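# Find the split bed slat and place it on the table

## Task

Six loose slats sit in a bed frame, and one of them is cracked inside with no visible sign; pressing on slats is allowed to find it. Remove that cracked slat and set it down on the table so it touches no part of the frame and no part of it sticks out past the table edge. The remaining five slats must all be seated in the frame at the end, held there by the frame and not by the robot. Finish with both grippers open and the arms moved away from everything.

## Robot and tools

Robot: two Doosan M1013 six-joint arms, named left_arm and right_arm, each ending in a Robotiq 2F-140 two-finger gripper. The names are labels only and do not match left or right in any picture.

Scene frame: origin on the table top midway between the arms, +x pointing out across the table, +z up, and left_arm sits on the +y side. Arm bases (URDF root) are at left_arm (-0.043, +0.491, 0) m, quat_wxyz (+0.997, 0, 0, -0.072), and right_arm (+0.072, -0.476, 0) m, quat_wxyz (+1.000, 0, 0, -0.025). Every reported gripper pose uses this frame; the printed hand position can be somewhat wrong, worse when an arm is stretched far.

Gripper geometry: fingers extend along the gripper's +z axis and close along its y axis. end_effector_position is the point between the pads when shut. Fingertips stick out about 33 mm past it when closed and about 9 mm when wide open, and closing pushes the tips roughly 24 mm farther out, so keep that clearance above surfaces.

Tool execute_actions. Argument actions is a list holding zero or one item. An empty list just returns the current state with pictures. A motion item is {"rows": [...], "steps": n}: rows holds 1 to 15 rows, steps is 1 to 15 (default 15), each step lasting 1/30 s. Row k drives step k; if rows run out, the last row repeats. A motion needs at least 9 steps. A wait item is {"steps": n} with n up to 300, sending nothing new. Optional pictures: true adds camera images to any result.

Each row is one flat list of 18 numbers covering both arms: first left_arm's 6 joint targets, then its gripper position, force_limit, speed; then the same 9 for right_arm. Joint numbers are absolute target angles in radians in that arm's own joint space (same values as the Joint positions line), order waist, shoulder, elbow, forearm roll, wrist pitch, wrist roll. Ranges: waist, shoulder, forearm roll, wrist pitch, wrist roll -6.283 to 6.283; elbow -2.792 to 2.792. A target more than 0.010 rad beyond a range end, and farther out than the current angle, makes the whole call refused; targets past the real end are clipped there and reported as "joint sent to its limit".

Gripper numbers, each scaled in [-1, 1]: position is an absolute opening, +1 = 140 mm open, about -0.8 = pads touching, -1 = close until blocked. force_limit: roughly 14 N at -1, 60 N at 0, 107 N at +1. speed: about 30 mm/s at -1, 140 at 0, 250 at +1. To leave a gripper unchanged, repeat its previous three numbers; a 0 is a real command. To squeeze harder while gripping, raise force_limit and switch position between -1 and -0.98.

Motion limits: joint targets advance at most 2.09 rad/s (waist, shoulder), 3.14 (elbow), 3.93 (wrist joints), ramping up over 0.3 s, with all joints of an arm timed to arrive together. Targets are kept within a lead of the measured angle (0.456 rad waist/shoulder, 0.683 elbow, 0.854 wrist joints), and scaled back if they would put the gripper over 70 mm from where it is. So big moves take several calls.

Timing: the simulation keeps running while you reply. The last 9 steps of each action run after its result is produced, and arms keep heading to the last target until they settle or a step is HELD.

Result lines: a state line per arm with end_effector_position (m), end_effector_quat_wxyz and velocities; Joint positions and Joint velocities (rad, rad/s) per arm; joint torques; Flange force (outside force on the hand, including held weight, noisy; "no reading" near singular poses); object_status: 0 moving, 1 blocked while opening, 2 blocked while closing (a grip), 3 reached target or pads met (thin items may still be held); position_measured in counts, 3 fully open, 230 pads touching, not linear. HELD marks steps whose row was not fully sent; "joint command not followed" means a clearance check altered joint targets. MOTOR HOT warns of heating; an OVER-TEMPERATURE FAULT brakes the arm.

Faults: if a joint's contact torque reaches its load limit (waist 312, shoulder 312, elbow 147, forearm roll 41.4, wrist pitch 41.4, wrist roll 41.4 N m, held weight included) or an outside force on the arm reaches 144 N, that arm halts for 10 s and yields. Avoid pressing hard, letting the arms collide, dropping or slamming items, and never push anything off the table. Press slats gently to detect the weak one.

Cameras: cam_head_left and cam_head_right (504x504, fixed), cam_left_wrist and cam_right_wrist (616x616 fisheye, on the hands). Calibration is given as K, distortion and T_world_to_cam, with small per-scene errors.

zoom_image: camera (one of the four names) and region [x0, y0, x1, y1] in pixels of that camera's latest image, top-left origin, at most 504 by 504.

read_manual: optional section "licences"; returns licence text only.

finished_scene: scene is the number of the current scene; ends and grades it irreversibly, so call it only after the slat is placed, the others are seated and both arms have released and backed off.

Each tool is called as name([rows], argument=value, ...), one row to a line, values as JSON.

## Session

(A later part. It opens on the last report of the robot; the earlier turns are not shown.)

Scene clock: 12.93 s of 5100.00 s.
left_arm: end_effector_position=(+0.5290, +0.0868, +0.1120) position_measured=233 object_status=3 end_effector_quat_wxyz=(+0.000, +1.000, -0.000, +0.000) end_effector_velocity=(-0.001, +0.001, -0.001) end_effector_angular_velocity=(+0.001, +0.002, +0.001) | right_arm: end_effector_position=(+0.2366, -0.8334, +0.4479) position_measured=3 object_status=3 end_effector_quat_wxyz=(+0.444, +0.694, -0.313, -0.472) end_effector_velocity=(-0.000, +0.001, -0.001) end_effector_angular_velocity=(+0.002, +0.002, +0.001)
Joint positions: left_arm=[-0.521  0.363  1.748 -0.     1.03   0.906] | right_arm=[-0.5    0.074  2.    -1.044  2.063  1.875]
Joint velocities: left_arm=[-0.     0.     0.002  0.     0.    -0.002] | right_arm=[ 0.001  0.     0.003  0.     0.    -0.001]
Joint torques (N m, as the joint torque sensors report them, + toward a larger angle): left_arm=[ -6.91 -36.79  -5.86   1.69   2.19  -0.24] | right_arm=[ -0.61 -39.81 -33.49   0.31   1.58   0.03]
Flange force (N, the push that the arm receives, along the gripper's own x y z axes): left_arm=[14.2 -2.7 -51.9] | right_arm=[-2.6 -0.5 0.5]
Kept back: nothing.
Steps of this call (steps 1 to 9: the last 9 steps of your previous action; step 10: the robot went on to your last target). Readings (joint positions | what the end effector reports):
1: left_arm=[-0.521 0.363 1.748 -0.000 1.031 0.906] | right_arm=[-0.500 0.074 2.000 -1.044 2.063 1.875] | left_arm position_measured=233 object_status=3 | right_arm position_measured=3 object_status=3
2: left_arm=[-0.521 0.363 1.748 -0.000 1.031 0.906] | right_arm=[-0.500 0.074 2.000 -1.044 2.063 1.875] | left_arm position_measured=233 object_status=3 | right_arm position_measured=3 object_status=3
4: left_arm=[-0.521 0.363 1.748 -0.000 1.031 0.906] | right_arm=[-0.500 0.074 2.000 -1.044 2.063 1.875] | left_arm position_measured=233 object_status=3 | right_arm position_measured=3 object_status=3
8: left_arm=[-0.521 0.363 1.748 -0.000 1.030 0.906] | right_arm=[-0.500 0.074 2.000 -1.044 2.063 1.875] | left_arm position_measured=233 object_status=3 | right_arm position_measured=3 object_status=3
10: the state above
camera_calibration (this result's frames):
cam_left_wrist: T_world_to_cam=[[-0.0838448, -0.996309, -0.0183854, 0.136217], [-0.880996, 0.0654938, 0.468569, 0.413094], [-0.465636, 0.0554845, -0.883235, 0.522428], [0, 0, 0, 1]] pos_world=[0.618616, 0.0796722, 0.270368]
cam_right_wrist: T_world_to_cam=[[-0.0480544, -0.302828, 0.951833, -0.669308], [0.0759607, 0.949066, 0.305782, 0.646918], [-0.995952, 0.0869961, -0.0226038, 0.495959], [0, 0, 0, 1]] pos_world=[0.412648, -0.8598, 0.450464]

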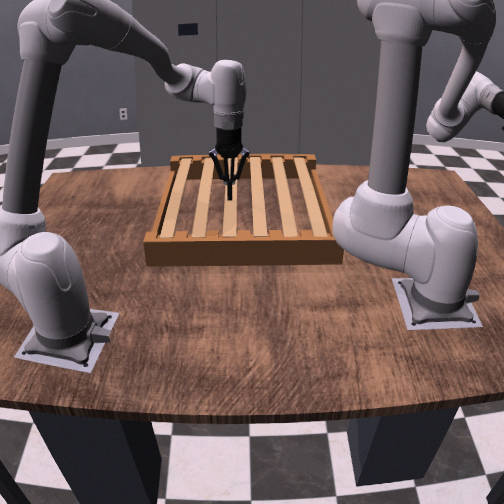

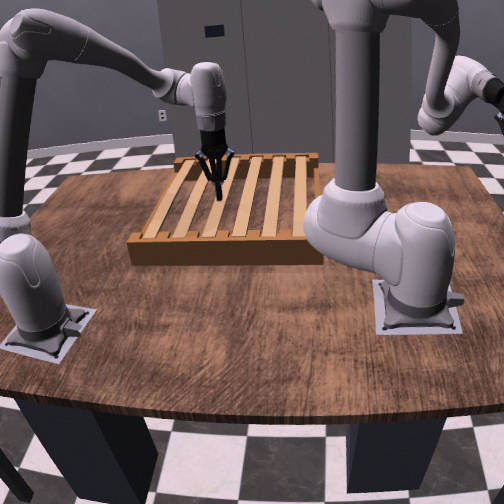

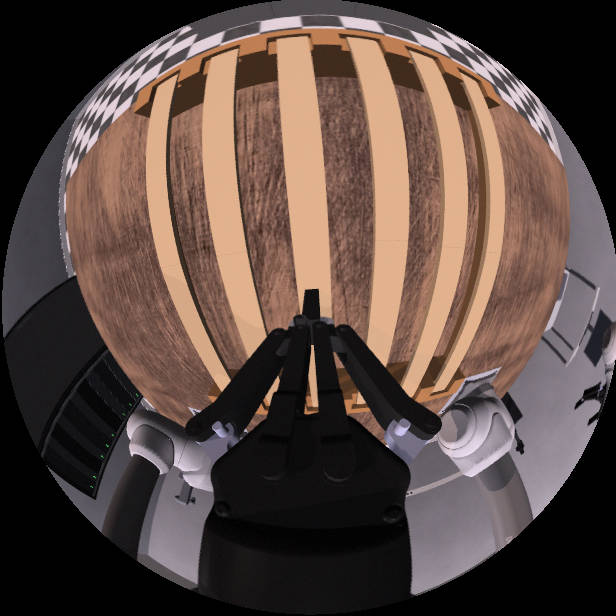

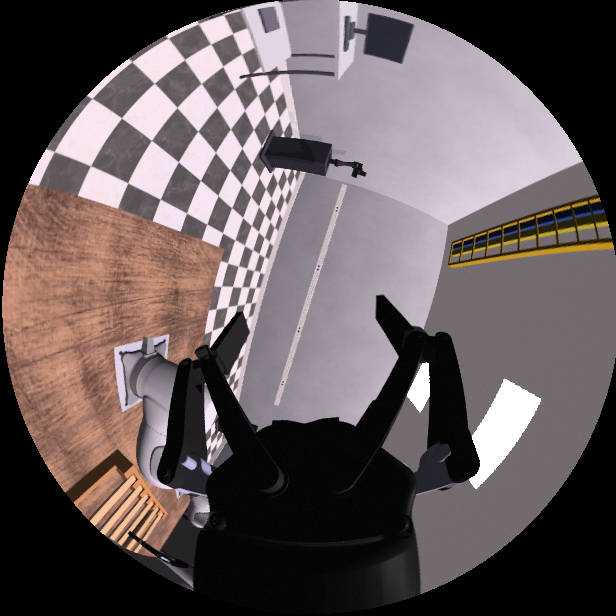

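execute_actions([
  {"rows":[[-0.521,0.3415,1.722,0,1.078,0.906,-1,0,0,-0.5,0.074,2.0,-1.044,2.063,1.875,1,0,0]],"steps":9},
])

execute_actions([
  {"rows":[[-0.512,0.5641,1.3897,0,1.1878,0.915,-1,0,0,-0.5,0.074,2.0,-1.044,2.063,1.875,1,0,0]]},
])

execute_actions([
  {"steps":18},
])

execute_actions([
  {"rows":[[-0.512,0.5754,1.4061,0,1.1602,0.915,-1,0,0,-0.5,0.074,2.0,-1.044,2.063,1.875,1,0,0]]},
])

execute_actions([
  {"steps":10},
])

execute_actions([
  {"rows":[[-0.512,0.5772,1.4088,0,1.1556,0.915,-1,0,0,-0.5,0.074,2.0,-1.044,2.063,1.875,1,0,0]]},
])

execute_actions([
  {"steps":10},
])

execute_actions([
  {"rows":[[-0.512,0.5641,1.3897,0,1.1878,0.915,-1,0,0,-0.5,0.074,2.0,-1.044,2.063,1.875,1,0,0]],"steps":9},
])

execute_actions([
  {"rows":[[-0.644,0.5641,1.3897,0,1.1878,0.783,-1,0,0,-0.5,0.074,2.0,-1.044,2.063,1.875,1,0,0]]},
])

execute_actions([
  {"rows":[[-0.644,0.5754,1.4061,0,1.1602,0.783,-1,0,0,-0.5,0.074,2.0,-1.044,2.063,1.875,1,0,0]]},
])

execute_actions([
  {"steps":10},
])

execute_actions([
  {"rows":[[-0.644,0.5772,1.4088,0,1.1556,0.783,-1,0,0,-0.5,0.074,2.0,-1.044,2.063,1.875,1,0,0]]},
])

execute_actions([
  {"steps":10},
])

execute_actions([
  {"rows":[[-0.644,0.5641,1.3897,0,1.1878,0.783,-1,0,0,-0.5,0.074,2.0,-1.044,2.063,1.875,1,0,0]],"steps":9},
])

execute_actions([
  {"rows":[[-0.794,0.5641,1.3897,0,1.1878,0.633,-1,0,0,-0.5,0.074,2.0,-1.044,2.063,1.875,1,0,0]]},
])

execute_actions([
  {"rows":[[-0.794,0.5754,1.4061,0,1.1602,0.633,-1,0,0,-0.5,0.074,2.0,-1.044,2.063,1.875,1,0,0]]},
])

execute_actions([
  {"steps":10},
])

execute_actions([
  {"rows":[[-0.794,0.5772,1.4088,0,1.1556,0.633,-1,0,0,-0.5,0.074,2.0,-1.044,2.063,1.875,1,0,0]]},
])

execute_actions([
  {"steps":10},
], pictures=true)

Scene clock: 14.63 s of 5100.00 s.
left_arm: end_effector_position=(+0.5290, +0.0869, +0.1120) position_measured=233 object_status=3 end_effector_quat_wxyz=(+0.000, +1.000, -0.000, +0.000) end_effector_velocity=(-0.000, +0.001, -0.001) end_effector_angular_velocity=(+0.001, +0.001, +0.000) | right_arm: end_effector_position=(+0.2366, -0.8334, +0.4479) position_measured=3 object_status=3 end_effector_quat_wxyz=(+0.444, +0.694, -0.313, -0.472) end_effector_velocity=(+0.000, -0.000, +0.000) end_effector_angular_velocity=(-0.000, +0.000, +0.000)
Joint positions: left_arm=[-0.521  0.363  1.748 -0.     1.03   0.906] | right_arm=[-0.5    0.074  2.    -1.044  2.063  1.875]
Joint velocities: left_arm=[ 0.001  0.     0.002 -0.    -0.     0.001] | right_arm=[ 0. -0. -0. -0.  0.  0.]
Joint torques (N m, as the joint torque sensors report them, + toward a larger angle): left_arm=[ -7.77 -35.7   -4.29   1.51   2.87  -0.13] | right_arm=[  0.02 -39.39 -33.79   0.41   1.5    0.02]
Flange force (N, the push that the arm receives, along the gripper's own x y z axes): left_arm=[15.8 -2.9 -52.6] | right_arm=[-2.5 0.0 2.4]
Kept back: the last 9 steps of this action.
Steps of this call (steps 1 to 15: the robot went on to your last target; steps 16 to 51: nothing new was sent). Readings (joint positions | what the end effector reports):
1: left_arm=[-0.521 0.363 1.748 0.000 1.030 0.906] | right_arm=[-0.500 0.074 2.000 -1.044 2.063 1.875] | left_arm position_measured=233 object_status=3 | right_arm position_measured=3 object_status=3
2: left_arm=[-0.521 0.363 1.748 -0.000 1.030 0.906] | right_arm=[-0.500 0.074 2.000 -1.044 2.063 1.875] | left_arm position_measured=233 object_status=3 | right_arm position_measured=3 object_status=3
4: left_arm=[-0.521 0.363 1.748 -0.000 1.030 0.906] | right_arm=[-0.500 0.074 2.000 -1.044 2.063 1.875] | left_arm position_measured=233 object_status=3 | right_arm position_measured=3 object_status=3
8: left_arm=[-0.521 0.363 1.748 -0.000 1.030 0.906] | right_arm=[-0.500 0.074 2.000 -1.044 2.063 1.875] | left_arm position_measured=233 object_status=3 | right_arm position_measured=3 object_status=3
51: the state above

Scene clock: 15.13 s of 5100.00 s.
left_arm: end_effector_position=(+0.5704, +0.0569, +0.1406) position_measured=233 object_status=3 end_effector_quat_wxyz=(-0.000, +1.000, -0.000, -0.000) end_effector_velocity=(+0.323, -0.230, -0.008) end_effector_angular_velocity=(+0.005, +0.006, -0.001) | right_arm: end_effector_position=(+0.2366, -0.8334, +0.4479) position_measured=3 object_status=3 end_effector_quat_wxyz=(+0.444, +0.694, -0.313, -0.472) end_effector_velocity=(-0.001, -0.000, +0.000) end_effector_angular_velocity=(+0.000, +0.000, -0.001)
Joint positions: left_arm=[-0.518  0.414  1.615 -0.     1.113  0.909] | right_arm=[-0.5    0.074  2.    -1.044  2.063  1.875]
Joint velocities: left_arm=[ 0.023  0.585 -0.859  0.     0.282  0.024] | right_arm=[-0.002 -0.    -0.    -0.001 -0.    -0.001]
Joint torques (N m, as the joint torque sensors report them, + toward a larger angle): left_arm=[ -3.35 -89.19 -33.23   3.47   1.22  -0.04] | right_arm=[ -0.49 -39.04 -33.65   0.27   1.58  -0.07]
Flange force (N, the push that the arm receives, along the gripper's own x y z axes): left_arm=[8.5 -4.6 -2.0] | right_arm=[-3.0 0.0 1.8]
Steps of this call (steps 1 to 9: the last 9 steps of your previous action; steps 10 to 15: the first 6 steps of this action). Readings (joint positions | what the end effector reports):
10: left_arm=[-0.521 0.342 1.723 -0.000 1.077 0.906] | right_arm=[-0.500 0.074 2.000 -1.044 2.063 1.875] | left_arm position_measured=233 object_status=3 | right_arm position_measured=3 object_status=3
11: left_arm=[-0.521 0.345 1.718 -0.000 1.079 0.906] | right_arm=[-0.500 0.074 2.000 -1.044 2.063 1.875] | left_arm position_measured=233 object_status=3 | right_arm position_measured=3 object_status=3
13: left_arm=[-0.520 0.371 1.677 -0.000 1.093 0.907] | right_arm=[-0.500 0.074 2.000 -1.044 2.063 1.875] | left_arm position_measured=233 object_status=3 | right_arm position_measured=3 object_status=3
15: the state above

Scene clock: 15.73 s of 5100.00 s.
left_arm: end_effector_position=(+0.6517, +0.0004, +0.1351) position_measured=233 object_status=3 end_effector_quat_wxyz=(+0.000, +1.000, -0.000, +0.000) end_effector_velocity=(+0.000, -0.002, -0.000) end_effector_angular_velocity=(+0.000, +0.000, -0.001) | right_arm: end_effector_position=(+0.2366, -0.8334, +0.4479) position_measured=3 object_status=3 end_effector_quat_wxyz=(+0.444, +0.694, -0.313, -0.472) end_effector_velocity=(+0.000, +0.000, +0.000) end_effector_angular_velocity=(+0.001, -0.000, +0.000)
Joint positions: left_arm=[-0.512  0.564  1.39  -0.     1.188  0.915] | right_arm=[-0.5    0.074  2.    -1.044  2.063  1.875]
Joint velocities: left_arm=[-0.002  0.003 -0.004 -0.     0.001 -0.   ] | right_arm=[ 0.001  0.    -0.001  0.001  0.    -0.001]
Joint torques (N m, as the joint torque sensors report them, + toward a larger angle): left_arm=[ -3.62 -89.64 -37.08   3.78   0.39  -0.15] | right_arm=[ -0.91 -39.76 -33.64   0.17   1.62   0.07]
Flange force (N, the push that the arm receives, along the gripper's own x y z axes): left_arm=[-0.4 -4.9 -3.5] | right_arm=[-2.9 -0.7 0.2]
Kept back: nothing.
Steps of this call (steps 1 to 9: the last 9 steps of your previous action; steps 10 to 18: the robot went on to your last target). Readings (joint positions | what the end effector reports):
1: left_arm=[-0.518 0.433 1.586 -0.000 1.123 0.909] | right_arm=[-0.500 0.074 2.000 -1.044 2.063 1.875] | left_arm position_measured=233 object_status=3 | right_arm position_measured=3 object_status=3
2: left_arm=[-0.517 0.452 1.558 -0.000 1.132 0.910] | right_arm=[-0.500 0.074 2.000 -1.044 2.063 1.875] | left_arm position_measured=233 object_status=3 | right_arm position_measured=3 object_status=3
4: left_arm=[-0.515 0.489 1.502 -0.000 1.151 0.912] | right_arm=[-0.500 0.074 2.000 -1.044 2.063 1.875] | left_arm position_measured=233 object_status=3 | right_arm position_measured=3 object_status=3
8: left_arm=[-0.513 0.549 1.412 0.000 1.180 0.914] | right_arm=[-0.500 0.074 2.000 -1.044 2.063 1.875] | left_arm position_measured=233 object_status=3 | right_arm position_measured=3 object_status=3
18: the state above

Scene clock: 15.93 s of 5100.00 s.
left_arm: end_effector_position=(+0.6518, +0.0003, +0.1198) position_measured=233 object_status=3 end_effector_quat_wxyz=(-0.000, +1.000, -0.000, -0.000) end_effector_velocity=(-0.001, -0.001, -0.035) end_effector_angular_velocity=(-0.001, -0.002, -0.004) | right_arm: end_effector_position=(+0.2366, -0.8334, +0.4479) position_measured=3 object_status=3 end_effector_quat_wxyz=(+0.444, +0.694, -0.313, -0.472) end_effector_velocity=(-0.000, +0.000, -0.000) end_effector_angular_velocity=(+0.000, +0.001, -0.000)
Joint positions: left_arm=[-0.512  0.574  1.403  0.     1.165  0.915] | right_arm=[-0.5    0.074  2.    -1.044  2.063  1.875]
Joint velocities: left_arm=[-0.002  0.021  0.033 -0.    -0.056  0.002] | right_arm=[-0.     0.     0.001 -0.    -0.     0.001]
Joint torques (N m, as the joint torque sensors report them, + toward a larger angle): left_arm=[ -4.03 -97.28 -39.16   3.75   0.27  -0.19] | right_arm=[ -0.43 -40.22 -33.77   0.32   1.64   0.07]
Flange force (N, the push that the arm receives, along the gripper's own x y z axes): left_arm=[3.4 -4.0 -1.1] | right_arm=[-1.6 -0.8 1.1]
Steps of this call (steps 1 to 6: the first 6 steps of this action). Readings (joint positions | what the end effector reports):
1: left_arm=[-0.512 0.564 1.390 0.000 1.188 0.915] | right_arm=[-0.500 0.074 2.000 -1.044 2.063 1.875] | left_arm position_measured=233 object_status=3 | right_arm position_measured=3 object_status=3
2: left_arm=[-0.512 0.565 1.392 0.000 1.184 0.915] | right_arm=[-0.500 0.074 2.000 -1.044 2.063 1.875] | left_arm position_measured=233 object_status=3 | right_arm position_measured=3 object_status=3
4: left_arm=[-0.512 0.571 1.400 0.000 1.171 0.915] | right_arm=[-0.500 0.074 2.000 -1.044 2.063 1.875] | left_arm position_measured=233 object_status=3 | right_arm position_measured=3 object_status=3
6: the state above

Scene clock: 16.27 s of 5100.00 s.
left_arm: end_effector_position=(+0.6517, +0.0004, +0.1170) position_measured=233 object_status=3 end_effector_quat_wxyz=(-0.000, +1.000, -0.000, -0.000) end_effector_velocity=(-0.001, -0.001, -0.001) end_effector_angular_velocity=(+0.000, -0.000, -0.003) | right_arm: end_effector_position=(+0.2366, -0.8334, +0.4479) position_measured=3 object_status=3 end_effector_quat_wxyz=(+0.444, +0.694, -0.313, -0.472) end_effector_velocity=(-0.000, +0.001, -0.001) end_effector_angular_velocity=(+0.002, +0.002, +0.001)
Joint positions: left_arm=[-0.512  0.575  1.406  0.     1.16   0.915] | right_arm=[-0.5    0.074  2.    -1.044  2.063  1.875]
Joint velocities: left_arm=[-0.001  0.001  0.     0.    -0.001  0.001] | right_arm=[ 0.001  0.     0.002  0.    -0.    -0.   ]
Joint torques (N m, as the joint torque sensors report them, + toward a larger angle): left_arm=[ -4.24 -92.02 -34.78   3.71   0.25  -0.13] | right_arm=[  0.08 -39.36 -33.44   0.32   1.61   0.04]
Flange force (N, the push that the arm receives, along the gripper's own x y z axes): left_arm=[6.6 -1.1 -4.3] | right_arm=[-2.3 0.3 1.9]
Kept back: nothing.
Steps of this call (steps 1 to 9: the last 9 steps of your previous action; step 10: the robot went on to your last target). Readings (joint positions | what the end effector reports):
1: left_arm=[-0.512 0.574 1.404 0.000 1.163 0.915] | right_arm=[-0.500 0.074 2.000 -1.044 2.063 1.875] | left_arm position_measured=233 object_status=3 | right_arm position_measured=3 object_status=3
2: left_arm=[-0.512 0.575 1.405 0.000 1.162 0.915] | right_arm=[-0.500 0.074 2.000 -1.044 2.063 1.875] | left_arm position_measured=233 object_status=3 | right_arm position_measured=3 object_status=3
4: left_arm=[-0.512 0.575 1.405 0.000 1.161 0.915] | right_arm=[-0.500 0.074 2.000 -1.044 2.063 1.875] | left_arm position_measured=233 object_status=3 | right_arm position_measured=3 object_status=3
8: left_arm=[-0.512 0.575 1.406 0.000 1.160 0.915] | right_arm=[-0.500 0.074 2.000 -1.044 2.063 1.875] | left_arm position_measured=233 object_status=3 | right_arm position_measured=3 object_status=3
10: the state above

Scene clock: 16.47 s of 5100.00 s.
left_arm: end_effector_position=(+0.6517, +0.0004, +0.1145) position_measured=233 object_status=3 end_effector_quat_wxyz=(-0.000, +1.000, -0.000, -0.000) end_effector_velocity=(-0.000, -0.000, -0.006) end_effector_angular_velocity=(-0.000, -0.000, -0.002) | right_arm: end_effector_position=(+0.2366, -0.8334, +0.4479) position_measured=3 object_status=3 end_effector_quat_wxyz=(+0.444, +0.694, -0.313, -0.472) end_effector_velocity=(-0.001, +0.001, -0.001) end_effector_angular_velocity=(+0.003, +0.003, -0.001)
Joint positions: left_arm=[-0.512  0.577  1.408  0.     1.156  0.915] | right_arm=[-0.5    0.074  2.    -1.044  2.063  1.875]
Joint velocities: left_arm=[-0.     0.003  0.006 -0.    -0.009  0.001] | right_arm=[-0.    -0.     0.004  0.001  0.    -0.001]
Joint torques (N m, as the joint torque sensors report them, + toward a larger angle): left_arm=[ -4.64 -92.4  -37.05   3.43   0.28  -0.12] | right_arm=[  0.05 -39.55 -33.84   0.33   1.54   0.11]
Flange force (N, the push that the arm receives, along the gripper's own x y z axes): left_arm=[2.7 -4.8 -2.4] | right_arm=[-2.4 -0.4 2.5]
Steps of this call (steps 1 to 6: the first 6 steps of this action). Readings (joint positions | what the end effector reports):
1: left_arm=[-0.512 0.575 1.406 0.000 1.160 0.915] | right_arm=[-0.500 0.074 2.000 -1.044 2.063 1.875] | left_arm position_measured=233 object_status=3 | right_arm position_measured=3 object_status=3
2: left_arm=[-0.512 0.576 1.407 0.000 1.159 0.915] | right_arm=[-0.500 0.074 2.000 -1.044 2.063 1.875] | left_arm position_measured=233 object_status=3 | right_arm position_measured=3 object_status=3
4: left_arm=[-0.512 0.577 1.408 0.000 1.157 0.915] | right_arm=[-0.500 0.074 2.000 -1.044 2.063 1.875] | left_arm position_measured=233 object_status=3 | right_arm position_measured=3 object_status=3
6: the state above

Scene clock: 16.80 s of 5100.00 s.
left_arm: end_effector_position=(+0.6517, +0.0004, +0.1141) position_measured=233 object_status=3 end_effector_quat_wxyz=(-0.000, +1.000, -0.000, +0.000) end_effector_velocity=(-0.000, +0.001, -0.001) end_effector_angular_velocity=(+0.001, +0.001, +0.002) | right_arm: end_effector_position=(+0.2366, -0.8334, +0.4479) position_measured=3 object_status=3 end_effector_quat_wxyz=(+0.444, +0.694, -0.313, -0.472) end_effector_velocity=(+0.000, -0.000, +0.000) end_effector_angular_velocity=(-0.001, -0.000, +0.001)
Joint positions: left_arm=[-0.512  0.577  1.409  0.     1.156  0.915] | right_arm=[-0.5    0.074  2.    -1.044  2.063  1.875]
Joint velocities: left_arm=[ 0.001 -0.     0.002 -0.    -0.    -0.001] | right_arm=[ 0.001  0.    -0.001 -0.001 -0.    -0.   ]
Joint torques (N m, as the joint torque sensors report them, + toward a larger angle): left_arm=[ -3.74 -91.76 -35.12   3.57   0.06  -0.12] | right_arm=[ -0.14 -39.94 -33.79   0.26   1.61   0.13]
Flange force (N, the push that the arm receives, along the gripper's own x y z axes): left_arm=[5.6 -2.2 -4.0] | right_arm=[-1.9 0.0 1.3]
Kept back: nothing.
Steps of this call (steps 1 to 9: the last 9 steps of your previous action; step 10: the robot went on to your last target). Readings (joint positions | what the end effector reports):
1: left_arm=[-0.512 0.577 1.409 0.000 1.156 0.915] | right_arm=[-0.500 0.074 2.000 -1.044 2.063 1.875] | left_arm position_measured=233 object_status=3 | right_arm position_measured=3 object_status=3
2: left_arm=[-0.512 0.577 1.409 0.000 1.156 0.915] | right_arm=[-0.500 0.074 2.000 -1.044 2.063 1.875] | left_arm position_measured=233 object_status=3 | right_arm position_measured=3 object_status=3
4: left_arm=[-0.512 0.577 1.409 0.000 1.156 0.915] | right_arm=[-0.500 0.074 2.000 -1.044 2.063 1.875] | left_arm position_measured=233 object_status=3 | right_arm position_measured=3 object_status=3
8: left_arm=[-0.512 0.577 1.409 0.000 1.156 0.915] | right_arm=[-0.500 0.074 2.000 -1.044 2.063 1.875] | left_arm position_measured=233 object_status=3 | right_arm position_measured=3 object_status=3
10: the state above

Scene clock: 16.83 s of 5100.00 s.
left_arm: end_effector_position=(+0.6517, +0.0004, +0.1141) position_measured=233 object_status=3 end_effector_quat_wxyz=(-0.000, +1.000, -0.000, +0.000) end_effector_velocity=(-0.001, +0.000, -0.001) end_effector_angular_velocity=(+0.001, +0.001, +0.000) | right_arm: end_effector_position=(+0.2366, -0.8334, +0.4479) position_measured=3 object_status=3 end_effector_quat_wxyz=(+0.444, +0.694, -0.313, -0.472) end_effector_velocity=(-0.001, +0.000, -0.001) end_effector_angular_velocity=(+0.001, +0.001, -0.001)
Joint positions: left_arm=[-0.512  0.577  1.409  0.     1.156  0.915] | right_arm=[-0.5    0.074  2.    -1.044  2.063  1.875]
Joint velocities: left_arm=[-0.     0.     0.002 -0.    -0.    -0.   ] | right_arm=[-0.001 -0.     0.002  0.     0.     0.   ]
Joint torques (N m, as the joint torque sensors report them, + toward a larger angle): left_arm=[ -3.81 -91.5  -35.49   3.59   0.01  -0.34] | right_arm=[  0.04 -40.21 -33.13   0.26   1.56   0.11]
Flange force (N, the push that the arm receives, along the gripper's own x y z axes): left_arm=[4.5 -2.4 -4.2] | right_arm=[-0.7 0.4 0.9]
Kept back: the last 9 steps of this action.
Steps of this call (step 1: the robot went on to your last target). Readings (joint positions | what the end effector reports):
1: the state above

Scene clock: 17.33 s of 5100.00 s.
left_arm: end_effector_position=(+0.6187, -0.0435, +0.1346) position_measured=233 object_status=3 end_effector_quat_wxyz=(-0.000, +1.000, -0.000, -0.000) end_effector_velocity=(-0.251, -0.310, +0.002) end_effector_angular_velocity=(-0.000, -0.000, -0.007) | right_arm: end_effector_position=(+0.2366, -0.8334, +0.4479) position_measured=3 object_status=3 end_effector_quat_wxyz=(+0.444, +0.694, -0.313, -0.472) end_effector_velocity=(+0.001, +0.000, +0.000) end_effector_angular_velocity=(-0.000, -0.002, +0.001)
Joint positions: left_arm=[-0.576  0.564  1.39  -0.     1.187  0.851] | right_arm=[-0.5    0.074  2.    -1.044  2.063  1.875]
Joint velocities: left_arm=[-0.469 -0.001 -0.002 -0.     0.003 -0.462] | right_arm=[ 0.001  0.    -0.001  0.001  0.     0.   ]
Joint torques (N m, as the joint torque sensors report them, + toward a larger angle): left_arm=[  8.66 -95.73 -35.11   3.69   0.62  -0.33] | right_arm=[ -0.19 -39.5  -33.55   0.28   1.61   0.22]
Flange force (N, the push that the arm receives, along the gripper's own x y z axes): left_arm=[6.8 1.2 -2.3] | right_arm=[-2.6 0.4 1.3]
Steps of this call (steps 1 to 9: the last 9 steps of your previous action; steps 10 to 15: the first 6 steps of this action). Readings (joint positions | what the end effector reports):
10: left_arm=[-0.512 0.565 1.390 -0.000 1.187 0.915] | right_arm=[-0.500 0.074 2.000 -1.044 2.063 1.875] | left_arm position_measured=233 object_status=3 | right_arm position_measured=3 object_status=3
11: left_arm=[-0.515 0.564 1.390 -0.000 1.187 0.913] | right_arm=[-0.500 0.074 2.000 -1.044 2.063 1.875] | left_arm position_measured=233 object_status=3 | right_arm position_measured=3 object_status=3
13: left_arm=[-0.541 0.564 1.390 -0.000 1.187 0.885] | right_arm=[-0.500 0.074 2.000 -1.044 2.063 1.875] | left_arm position_measured=233 object_status=3 | right_arm position_measured=3 object_status=3
15: the state above

Scene clock: 17.83 s of 5100.00 s.
left_arm: end_effector_position=(+0.5813, -0.0867, +0.1199) position_measured=233 object_status=3 end_effector_quat_wxyz=(-0.000, +1.000, -0.000, +0.000) end_effector_velocity=(-0.001, -0.001, -0.035) end_effector_angular_velocity=(-0.001, -0.001, +0.001) | right_arm: end_effector_position=(+0.2366, -0.8334, +0.4479) position_measured=3 object_status=3 end_effector_quat_wxyz=(+0.444, +0.694, -0.313, -0.472) end_effector_velocity=(+0.000, -0.000, +0.000) end_effector_angular_velocity=(+0.000, -0.002, -0.000)
Joint positions: left_arm=[-0.644  0.574  1.403  0.     1.165  0.783] | right_arm=[-0.5    0.074  2.    -1.044  2.063  1.875]
Joint velocities: left_arm=[-0.002  0.022  0.032  0.    -0.056 -0.003] | right_arm=[-0.    -0.    -0.001  0.001 -0.    -0.   ]
Joint torques (N m, as the joint torque sensors report them, + toward a larger angle): left_arm=[ -3.97 -98.43 -35.75   3.91   0.15  -0.47] | right_arm=[ -1.1  -40.35 -33.78   0.26   1.61   0.04]
Flange force (N, the push that the arm receives, along the gripper's own x y z axes): left_arm=[11.6 3.4 -3.7] | right_arm=[-2.3 -1.2 -0.4]
Steps of this call (steps 1 to 9: the last 9 steps of your previous action; steps 10 to 15: the first 6 steps of this action). Readings (joint positions | what the end effector reports):
10: left_arm=[-0.643 0.564 1.390 -0.000 1.188 0.784] | right_arm=[-0.500 0.074 2.000 -1.044 2.063 1.875] | left_arm position_measured=233 object_status=3 | right_arm position_measured=3 object_status=3
11: left_arm=[-0.643 0.565 1.392 0.000 1.184 0.784] | right_arm=[-0.500 0.074 2.000 -1.044 2.063 1.875] | left_arm position_measured=233 object_status=3 | right_arm position_measured=3 object_status=3
13: left_arm=[-0.644 0.571 1.400 0.000 1.171 0.783] | right_arm=[-0.500 0.074 2.000 -1.044 2.063 1.875] | left_arm position_measured=233 object_status=3 | right_arm position_measured=3 object_status=3
15: the state above

Scene clock: 18.17 s of 5100.00 s.
left_arm: end_effector_position=(+0.5811, -0.0868, +0.1171) position_measured=233 object_status=3 end_effector_quat_wxyz=(+0.000, +1.000, -0.000, +0.000) end_effector_velocity=(+0.000, -0.001, +0.000) end_effector_angular_velocity=(-0.001, -0.001, -0.000) | right_arm: end_effector_position=(+0.2366, -0.8334, +0.4479) position_measured=3 object_status=3 end_effector_quat_wxyz=(+0.444, +0.694, -0.313, -0.472) end_effector_velocity=(-0.000, -0.000, -0.000) end_effector_angular_velocity=(-0.000, -0.000, -0.000)
Joint positions: left_arm=[-0.644  0.575  1.406  0.     1.16   0.783] | right_arm=[-0.5    0.074  2.    -1.044  2.063  1.875]
Joint velocities: left_arm=[-0.001  0.001 -0.001 -0.    -0.001 -0.001] | right_arm=[-0.  0.  0.  0.  0.  0.]
Joint torques (N m, as the joint torque sensors report them, + toward a larger angle): left_arm=[ -6.27 -87.59 -32.39   2.94   0.06  -0.17] | right_arm=[ -0.24 -39.7  -33.57   0.37   1.57   0.02]
Flange force (N, the push that the arm receives, along the gripper's own x y z axes): left_arm=[8.2 -2.3 -9.8] | right_arm=[-2.1 0.0 1.3]
Kept back: nothing.
Steps of this call (steps 1 to 9: the last 9 steps of your previous action; step 10: the robot went on to your last target). Readings (joint positions | what the end effector reports):
1: left_arm=[-0.644 0.574 1.404 0.000 1.163 0.783] | right_arm=[-0.500 0.074 2.000 -1.044 2.063 1.875] | left_arm position_measured=233 object_status=3 | right_arm position_measured=3 object_status=3
2: left_arm=[-0.644 0.575 1.405 0.000 1.162 0.783] | right_arm=[-0.500 0.074 2.000 -1.044 2.063 1.875] | left_arm position_measured=233 object_status=3 | right_arm position_measured=3 object_status=3
4: left_arm=[-0.644 0.575 1.405 0.000 1.161 0.783] | right_arm=[-0.500 0.074 2.000 -1.044 2.063 1.875] | left_arm position_measured=233 object_status=3 | right_arm position_measured=3 object_status=3
8: left_arm=[-0.644 0.575 1.406 0.000 1.160 0.783] | right_arm=[-0.500 0.074 2.000 -1.044 2.063 1.875] | left_arm position_measured=233 object_status=3 | right_arm position_measured=3 object_status=3
10: the state above

Scene clock: 18.37 s of 5100.00 s.
left_arm: end_effector_position=(+0.5811, -0.0868, +0.1146) position_measured=233 object_status=3 end_effector_quat_wxyz=(+0.000, +1.000, -0.000, +0.000) end_effector_velocity=(-0.001, +0.000, -0.007) end_effector_angular_velocity=(+0.001, +0.001, +0.000) | right_arm: end_effector_position=(+0.2366, -0.8334, +0.4479) position_measured=3 object_status=3 end_effector_quat_wxyz=(+0.444, +0.694, -0.313, -0.472) end_effector_velocity=(-0.001, +0.000, -0.000) end_effector_angular_velocity=(+0.001, +0.002, -0.001)
Joint positions: left_arm=[-0.644  0.577  1.408 -0.     1.156  0.783] | right_arm=[-0.5    0.074  2.    -1.044  2.063  1.875]
Joint velocities: left_arm=[-0.     0.004  0.007 -0.    -0.009 -0.001] | right_arm=[-0.001 -0.     0.002 -0.    -0.    -0.   ]
Joint torques (N m, as the joint torque sensors report them, + toward a larger angle): left_arm=[ -5.16 -80.3  -26.28   3.21  -0.6   -0.19] | right_arm=[ -0.52 -39.82 -33.99   0.31   1.51  -0.04]
Flange force (N, the push that the arm receives, along the gripper's own x y z axes): left_arm=[10.5 1.5 -21.1] | right_arm=[-2.4 -0.9 1.4]
Steps of this call (steps 1 to 6: the first 6 steps of this action). Readings (joint positions | what the end effector reports):
1: left_arm=[-0.644 0.575 1.406 0.000 1.160 0.783] | right_arm=[-0.500 0.074 2.000 -1.044 2.063 1.875] | left_arm position_measured=233 object_status=3 | right_arm position_measured=3 object_status=3
2: left_arm=[-0.644 0.576 1.407 0.000 1.159 0.783] | right_arm=[-0.500 0.074 2.000 -1.044 2.063 1.875] | left_arm position_measured=233 object_status=3 | right_arm position_measured=3 object_status=3
4: left_arm=[-0.644 0.576 1.408 -0.000 1.157 0.783] | right_arm=[-0.500 0.074 2.000 -1.044 2.063 1.875] | left_arm position_measured=233 object_status=3 | right_arm position_measured=3 object_status=3
6: the state above

Scene clock: 18.70 s of 5100.00 s.
left_arm: end_effector_position=(+0.5810, -0.0868, +0.1141) position_measured=233 object_status=3 end_effector_quat_wxyz=(+0.000, +1.000, -0.000, +0.000) end_effector_velocity=(+0.000, +0.001, -0.001) end_effector_angular_velocity=(+0.001, +0.001, +0.001) | right_arm: end_effector_position=(+0.2366, -0.8334, +0.4479) position_measured=3 object_status=3 end_effector_quat_wxyz=(+0.444, +0.694, -0.313, -0.472) end_effector_velocity=(+0.000, -0.001, +0.001) end_effector_angular_velocity=(-0.002, -0.001, -0.000)
Joint positions: left_arm=[-0.644  0.577  1.409 -0.     1.156  0.783] | right_arm=[-0.5    0.074  2.    -1.044  2.063  1.875]
Joint velocities: left_arm=[ 0.001  0.001  0.001 -0.     0.    -0.001] | right_arm=[-0.001  0.    -0.002 -0.002  0.    -0.   ]
Joint torques (N m, as the joint torque sensors report them, + toward a larger angle): left_arm=[ -4.87 -74.98 -25.17   3.11   0.18  -0.12] | right_arm=[  0.21 -40.25 -33.64   0.29   1.49   0.13]
Flange force (N, the push that the arm receives, along the gripper's own x y z axes): left_arm=[6.8 -2.6 -23.2] | right_arm=[-0.9 0.3 1.4]
Kept back: nothing.
Steps of this call (steps 1 to 9: the last 9 steps of your previous action; step 10: the robot went on to your last target). Readings (joint positions | what the end effector reports):
1: left_arm=[-0.644 0.577 1.408 -0.000 1.156 0.783] | right_arm=[-0.500 0.074 2.000 -1.044 2.063 1.875] | left_arm position_measured=233 object_status=3 | right_arm position_measured=3 object_status=3
2: left_arm=[-0.644 0.577 1.409 -0.000 1.156 0.783] | right_arm=[-0.500 0.074 2.000 -1.044 2.063 1.875] | left_arm position_measured=233 object_status=3 | right_arm position_measured=3 object_status=3
4: left_arm=[-0.644 0.577 1.409 -0.000 1.156 0.783] | right_arm=[-0.500 0.074 2.000 -1.044 2.063 1.875] | left_arm position_measured=233 object_status=3 | right_arm position_measured=3 object_status=3
8: left_arm=[-0.644 0.577 1.409 -0.000 1.156 0.783] | right_arm=[-0.500 0.074 2.000 -1.044 2.063 1.875] | left_arm position_measured=233 object_status=3 | right_arm position_measured=3 object_status=3
10: the state above

Scene clock: 18.73 s of 5100.00 s.
left_arm: end_effector_position=(+0.5810, -0.0868, +0.1141) position_measured=233 object_status=3 end_effector_quat_wxyz=(+0.000, +1.000, -0.000, +0.000) end_effector_velocity=(-0.000, -0.000, -0.001) end_effector_angular_velocity=(+0.000, +0.000, -0.000) | right_arm: end_effector_position=(+0.2366, -0.8334, +0.4479) position_measured=3 object_status=3 end_effector_quat_wxyz=(+0.444, +0.694, -0.313, -0.472) end_effector_velocity=(-0.001, +0.000, -0.001) end_effector_angular_velocity=(+0.001, +0.001, -0.001)
Joint positions: left_arm=[-0.644  0.577  1.409 -0.     1.156  0.783] | right_arm=[-0.5    0.074  2.    -1.044  2.063  1.875]
Joint velocities: left_arm=[-0.     0.001 -0.    -0.    -0.001 -0.   ] | right_arm=[-0.001 -0.     0.002  0.001  0.     0.   ]
Joint torques (N m, as the joint torque sensors report them, + toward a larger angle): left_arm=[ -6.01 -74.76 -25.3    2.95   0.08  -0.07] | right_arm=[ -0.02 -40.04 -33.33   0.27   1.34   0.07]
Flange force (N, the push that the arm receives, along the gripper's own x y z axes): left_arm=[6.5 -3.3 -24.0] | right_arm=[-1.6 -0.1 0.9]
Kept back: the last 9 steps of this action.
Steps of this call (step 1: the robot went on to your last target). Readings (joint positions | what the end effector reports):
1: the state above

Scene clock: 19.23 s of 5100.00 s.
left_arm: end_effector_position=(+0.5425, -0.1259, +0.1345) position_measured=233 object_status=3 end_effector_quat_wxyz=(-0.000, +1.000, -0.000, -0.000) end_effector_velocity=(-0.289, -0.275, +0.003) end_effector_angular_velocity=(-0.002, -0.001, -0.005) | right_arm: end_effector_position=(+0.2366, -0.8334, +0.4479) position_measured=3 object_status=3 end_effector_quat_wxyz=(+0.444, +0.694, -0.313, -0.472) end_effector_velocity=(+0.000, -0.001, +0.001) end_effector_angular_velocity=(-0.002, -0.002, -0.001)
Joint positions: left_arm=[-0.709  0.564  1.39   0.     1.187  0.719] | right_arm=[-0.5    0.074  2.    -1.044  2.063  1.875]
Joint velocities: left_arm=[-0.469 -0.002 -0.003 -0.     0.003 -0.464] | right_arm=[-0.001  0.    -0.002 -0.001 -0.     0.   ]
Joint torques (N m, as the joint torque sensors report them, + toward a larger angle): left_arm=[  8.06 -92.84 -34.46   3.98   0.54  -0.2 ] | right_arm=[ -0.62 -39.14 -33.75   0.4    1.57   0.07]
Flange force (N, the push that the arm receives, along the gripper's own x y z axes): left_arm=[5.4 -0.5 -5.0] | right_arm=[-3.1 0.2 1.7]
Steps of this call (steps 1 to 9: the last 9 steps of your previous action; steps 10 to 15: the first 6 steps of this action). Readings (joint positions | what the end effector reports):
10: left_arm=[-0.644 0.565 1.390 -0.000 1.187 0.783] | right_arm=[-0.500 0.074 2.000 -1.044 2.063 1.875] | left_arm position_measured=233 object_status=3 | right_arm position_measured=3 object_status=3
11: left_arm=[-0.647 0.565 1.390 0.000 1.187 0.780] | right_arm=[-0.500 0.074 2.000 -1.044 2.063 1.875] | left_arm position_measured=233 object_status=3 | right_arm position_measured=3 object_status=3
13: left_arm=[-0.673 0.564 1.390 0.000 1.187 0.753] | right_arm=[-0.500 0.074 2.000 -1.044 2.063 1.875] | left_arm position_measured=233 object_status=3 | right_arm position_measured=3 object_status=3
15: the state above

Scene clock: 19.73 s of 5100.00 s.
left_arm: end_effector_position=(+0.4879, -0.1735, +0.1199) position_measured=233 object_status=3 end_effector_quat_wxyz=(+0.000, +1.000, +0.000, +0.000) end_effector_velocity=(-0.000, -0.002, -0.034) end_effector_angular_velocity=(-0.003, -0.002, +0.001) | right_arm: end_effector_position=(+0.2366, -0.8334, +0.4479) position_measured=3 object_status=3 end_effector_quat_wxyz=(+0.444, +0.694, -0.313, -0.472) end_effector_velocity=(-0.000, +0.000, -0.000) end_effector_angular_velocity=(-0.000, +0.001, +0.001)
Joint positions: left_arm=[-0.794  0.574  1.403  0.     1.165  0.633] | right_arm=[-0.5    0.074  2.    -1.044  2.063  1.875]
Joint velocities: left_arm=[-0.001  0.022  0.03  -0.    -0.056 -0.003] | right_arm=[ 0.    -0.     0.001 -0.001 -0.     0.   ]
Joint torques (N m, as the joint torque sensors report them, + toward a larger angle): left_arm=[ -4.3  -97.   -36.92   3.82  -0.03  -0.16] | right_arm=[ -1.14 -40.62 -33.75   0.09   1.49   0.05]
Flange force (N, the push that the arm receives, along the gripper's own x y z axes): left_arm=[8.4 0.8 -4.0] | right_arm=[-1.9 -1.4 -0.9]
Steps of this call (steps 1 to 9: the last 9 steps of your previous action; steps 10 to 15: the first 6 steps of this action). Readings (joint positions | what the end effector reports):
10: left_arm=[-0.792 0.564 1.390 0.000 1.188 0.635] | right_arm=[-0.500 0.074 2.000 -1.044 2.063 1.875] | left_arm position_measured=233 object_status=3 | right_arm position_measured=3 object_status=3
11: left_arm=[-0.793 0.565 1.392 0.000 1.184 0.634] | right_arm=[-0.500 0.074 2.000 -1.044 2.063 1.875] | left_arm position_measured=233 object_status=3 | right_arm position_measured=3 object_status=3
13: left_arm=[-0.793 0.571 1.400 0.000 1.171 0.634] | right_arm=[-0.500 0.074 2.000 -1.044 2.063 1.875] | left_arm position_measured=233 object_status=3 | right_arm position_measured=3 object_status=3
15: the state above

Scene clock: 20.07 s of 5100.00 s.
left_arm: end_effector_position=(+0.4877, -0.1735, +0.1170) position_measured=233 object_status=3 end_effector_quat_wxyz=(-0.000, +1.000, -0.000, -0.000) end_effector_velocity=(-0.001, +0.001, -0.002) end_effector_angular_velocity=(+0.002, +0.002, -0.000) | right_arm: end_effector_position=(+0.2366, -0.8334, +0.4479) position_measured=3 object_status=3 end_effector_quat_wxyz=(+0.444, +0.694, -0.313, -0.472) end_effector_velocity=(-0.000, +0.000, -0.000) end_effector_angular_velocity=(+0.001, +0.000, -0.001)
Joint positions: left_arm=[-0.794  0.575  1.406  0.     1.16   0.633] | right_arm=[-0.5    0.074  2.    -1.044  2.063  1.875]
Joint velocities: left_arm=[-0.     0.001  0.002 -0.    -0.001 -0.   ] | right_arm=[-0.     0.     0.     0.001  0.    -0.001]
Joint torques (N m, as the joint torque sensors report them, + toward a larger angle): left_arm=[ -2.94 -91.78 -35.95   3.7    0.55  -0.18] | right_arm=[ -0.63 -39.8  -33.44   0.25   1.58   0.08]
Flange force (N, the push that the arm receives, along the gripper's own x y z axes): left_arm=[3.6 -1.3 -2.5] | right_arm=[-2.1 -0.2 0.6]
Kept back: nothing.
Steps of this call (steps 1 to 9: the last 9 steps of your previous action; step 10: the robot went on to your last target). Readings (joint positions | what the end effector reports):
1: left_arm=[-0.794 0.574 1.404 0.000 1.163 0.633] | right_arm=[-0.500 0.074 2.000 -1.044 2.063 1.875] | left_arm position_measured=233 object_status=3 | right_arm position_measured=3 object_status=3
2: left_arm=[-0.794 0.575 1.405 0.000 1.162 0.633] | right_arm=[-0.500 0.074 2.000 -1.044 2.063 1.875] | left_arm position_measured=233 object_status=3 | right_arm position_measured=3 object_status=3
4: left_arm=[-0.794 0.575 1.405 0.000 1.161 0.633] | right_arm=[-0.500 0.074 2.000 -1.044 2.063 1.875] | left_arm position_measured=233 object_status=3 | right_arm position_measured=3 object_status=3
8: left_arm=[-0.794 0.575 1.406 0.000 1.160 0.633] | right_arm=[-0.500 0.074 2.000 -1.044 2.063 1.875] | left_arm position_measured=233 object_status=3 | right_arm position_measured=3 object_status=3
10: the state above

Scene clock: 20.27 s of 5100.00 s.
left_arm: end_effector_position=(+0.4877, -0.1736, +0.1147) position_measured=233 object_status=3 end_effector_quat_wxyz=(+0.000, +1.000, -0.000, +0.000) end_effector_velocity=(+0.000, -0.001, -0.004) end_effector_angular_velocity=(-0.002, -0.002, -0.000) | right_arm: end_effector_position=(+0.2366, -0.8334, +0.4479) position_measured=3 object_status=3 end_effector_quat_wxyz=(+0.444, +0.694, -0.313, -0.472) end_effector_velocity=(-0.000, -0.000, +0.000) end_effector_angular_velocity=(-0.000, -0.001, -0.002)
Joint positions: left_arm=[-0.794  0.577  1.408 -0.     1.156  0.633] | right_arm=[-0.5    0.074  2.    -1.044  2.063  1.875]
Joint velocities: left_arm=[-0.     0.002  0.004 -0.    -0.009  0.   ] | right_arm=[-0.001  0.    -0.     0.001  0.     0.   ]
Joint torques (N m, as the joint torque sensors report them, + toward a larger angle): left_arm=[ -4.71 -83.77 -28.62   3.35  -0.16  -0.15] | right_arm=[ -0.5  -39.93 -33.52   0.35   1.62   0.03]
Flange force (N, the push that the arm receives, along the gripper's own x y z axes): left_arm=[9.0 2.5 -16.8] | right_arm=[-1.6 0.0 0.8]
Steps of this call (steps 1 to 6: the first 6 steps of this action). Readings (joint positions | what the end effector reports):
1: left_arm=[-0.794 0.575 1.406 0.000 1.160 0.633] | right_arm=[-0.500 0.074 2.000 -1.044 2.063 1.875] | left_arm position_measured=233 object_status=3 | right_arm position_measured=3 object_status=3
2: left_arm=[-0.794 0.576 1.407 0.000 1.159 0.633] | right_arm=[-0.500 0.074 2.000 -1.044 2.063 1.875] | left_arm position_measured=233 object_status=3 | right_arm position_measured=3 object_status=3
4: left_arm=[-0.794 0.577 1.408 -0.000 1.157 0.633] | right_arm=[-0.500 0.074 2.000 -1.044 2.063 1.875] | left_arm position_measured=233 object_status=3 | right_arm position_measured=3 object_status=3
6: the state above

Scene clock: 20.60 s of 5100.00 s.
left_arm: end_effector_position=(+0.4877, -0.1735, +0.1141) position_measured=233 object_status=3 end_effector_quat_wxyz=(+0.000, +1.000, -0.000, +0.000) end_effector_velocity=(-0.000, +0.001, -0.001) end_effector_angular_velocity=(+0.002, +0.001, -0.000) | right_arm: end_effector_position=(+0.2366, -0.8334, +0.4479) position_measured=3 object_status=3 end_effector_quat_wxyz=(+0.444, +0.694, -0.313, -0.472) end_effector_velocity=(-0.000, +0.000, -0.000) end_effector_angular_velocity=(+0.001, +0.000, -0.000)
Joint positions: left_arm=[-0.794  0.577  1.409 -0.     1.156  0.633] | right_arm=[-0.5    0.074  2.    -1.044  2.063  1.875]
Joint velocities: left_arm=[ 0.     0.     0.001 -0.     0.     0.   ] | right_arm=[ 0.     0.     0.001  0.001  0.    -0.   ]
Joint torques (N m, as the joint torque sensors report them, + toward a larger angle): left_arm=[ -4.85 -75.09 -25.39   3.27   0.13  -0.12] | right_arm=[ -0.57 -40.04 -33.9    0.29   1.59   0.08]
Flange force (N, the push that the arm receives, along the gripper's own x y z axes): left_arm=[6.5 -1.8 -23.4] | right_arm=[-2.2 -0.9 1.0]
Kept back: nothing.
Steps of this call (steps 1 to 9: the last 9 steps of your previous action; step 10: the robot went on to your last target). Readings (joint positions | what the end effector reports):
1: left_arm=[-0.794 0.577 1.408 -0.000 1.156 0.633] | right_arm=[-0.500 0.074 2.000 -1.044 2.063 1.875] | left_arm position_measured=233 object_status=3 | right_arm position_measured=3 object_status=3
2: left_arm=[-0.794 0.577 1.408 -0.000 1.156 0.633] | right_arm=[-0.500 0.074 2.000 -1.044 2.063 1.875] | left_arm position_measured=233 object_status=3 | right_arm position_measured=3 object_status=3
4: left_arm=[-0.794 0.577 1.409 -0.000 1.156 0.633] | right_arm=[-0.500 0.074 2.000 -1.044 2.063 1.875] | left_arm position_measured=233 object_status=3 | right_arm position_measured=3 object_status=3
8: left_arm=[-0.794 0.577 1.409 -0.000 1.156 0.633] | right_arm=[-0.500 0.074 2.000 -1.044 2.063 1.875] | left_arm position_measured=233 object_status=3 | right_arm position_measured=3 object_status=3
10: the state above
camera_calibration (this result's frames):
cam_left_wrist: T_world_to_cam=[[-0.0838467, -0.996309, -0.0183838, -0.126613], [-0.880972, 0.0654935, 0.468613, 0.392722], [-0.465679, 0.0554873, -0.883212, 0.519479], [0, 0, 0, 1]] pos_world=[0.577272, -0.180691, 0.272448]
cam_right_wrist: T_world_to_cam=[[-0.0480543, -0.302828, 0.951833, -0.669308], [0.0759607, 0.949066, 0.305782, 0.646919], [-0.995952, 0.0869961, -0.0226037, 0.495959], [0, 0, 0, 1]] pos_world=[0.412647, -0.8598, 0.450464]

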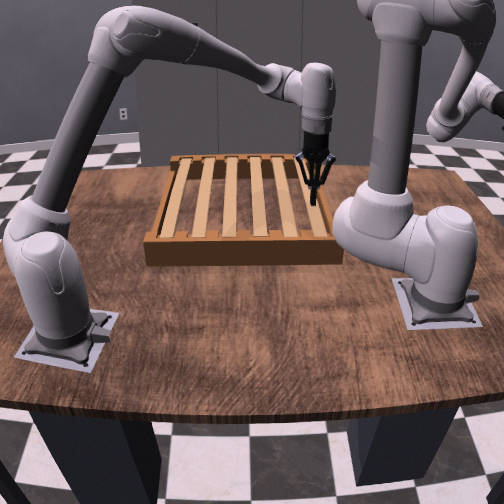

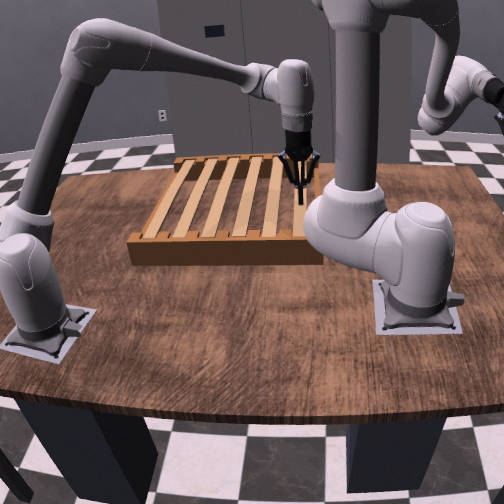

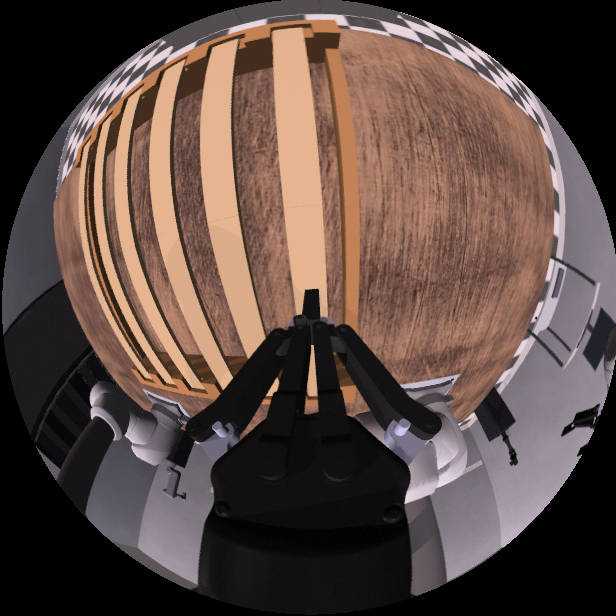

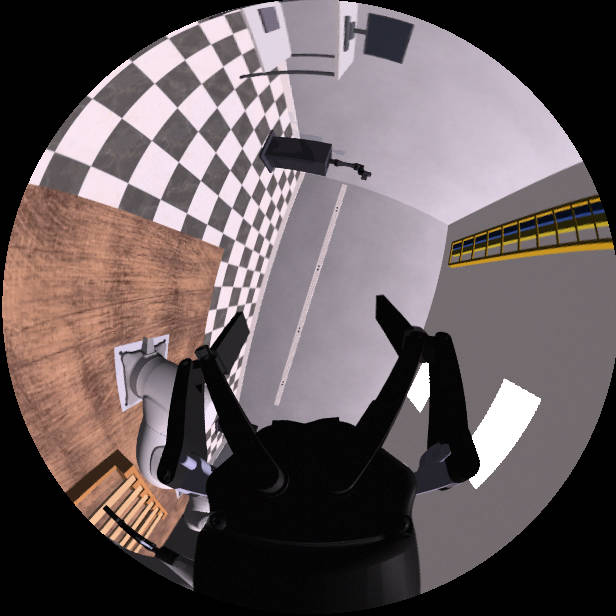

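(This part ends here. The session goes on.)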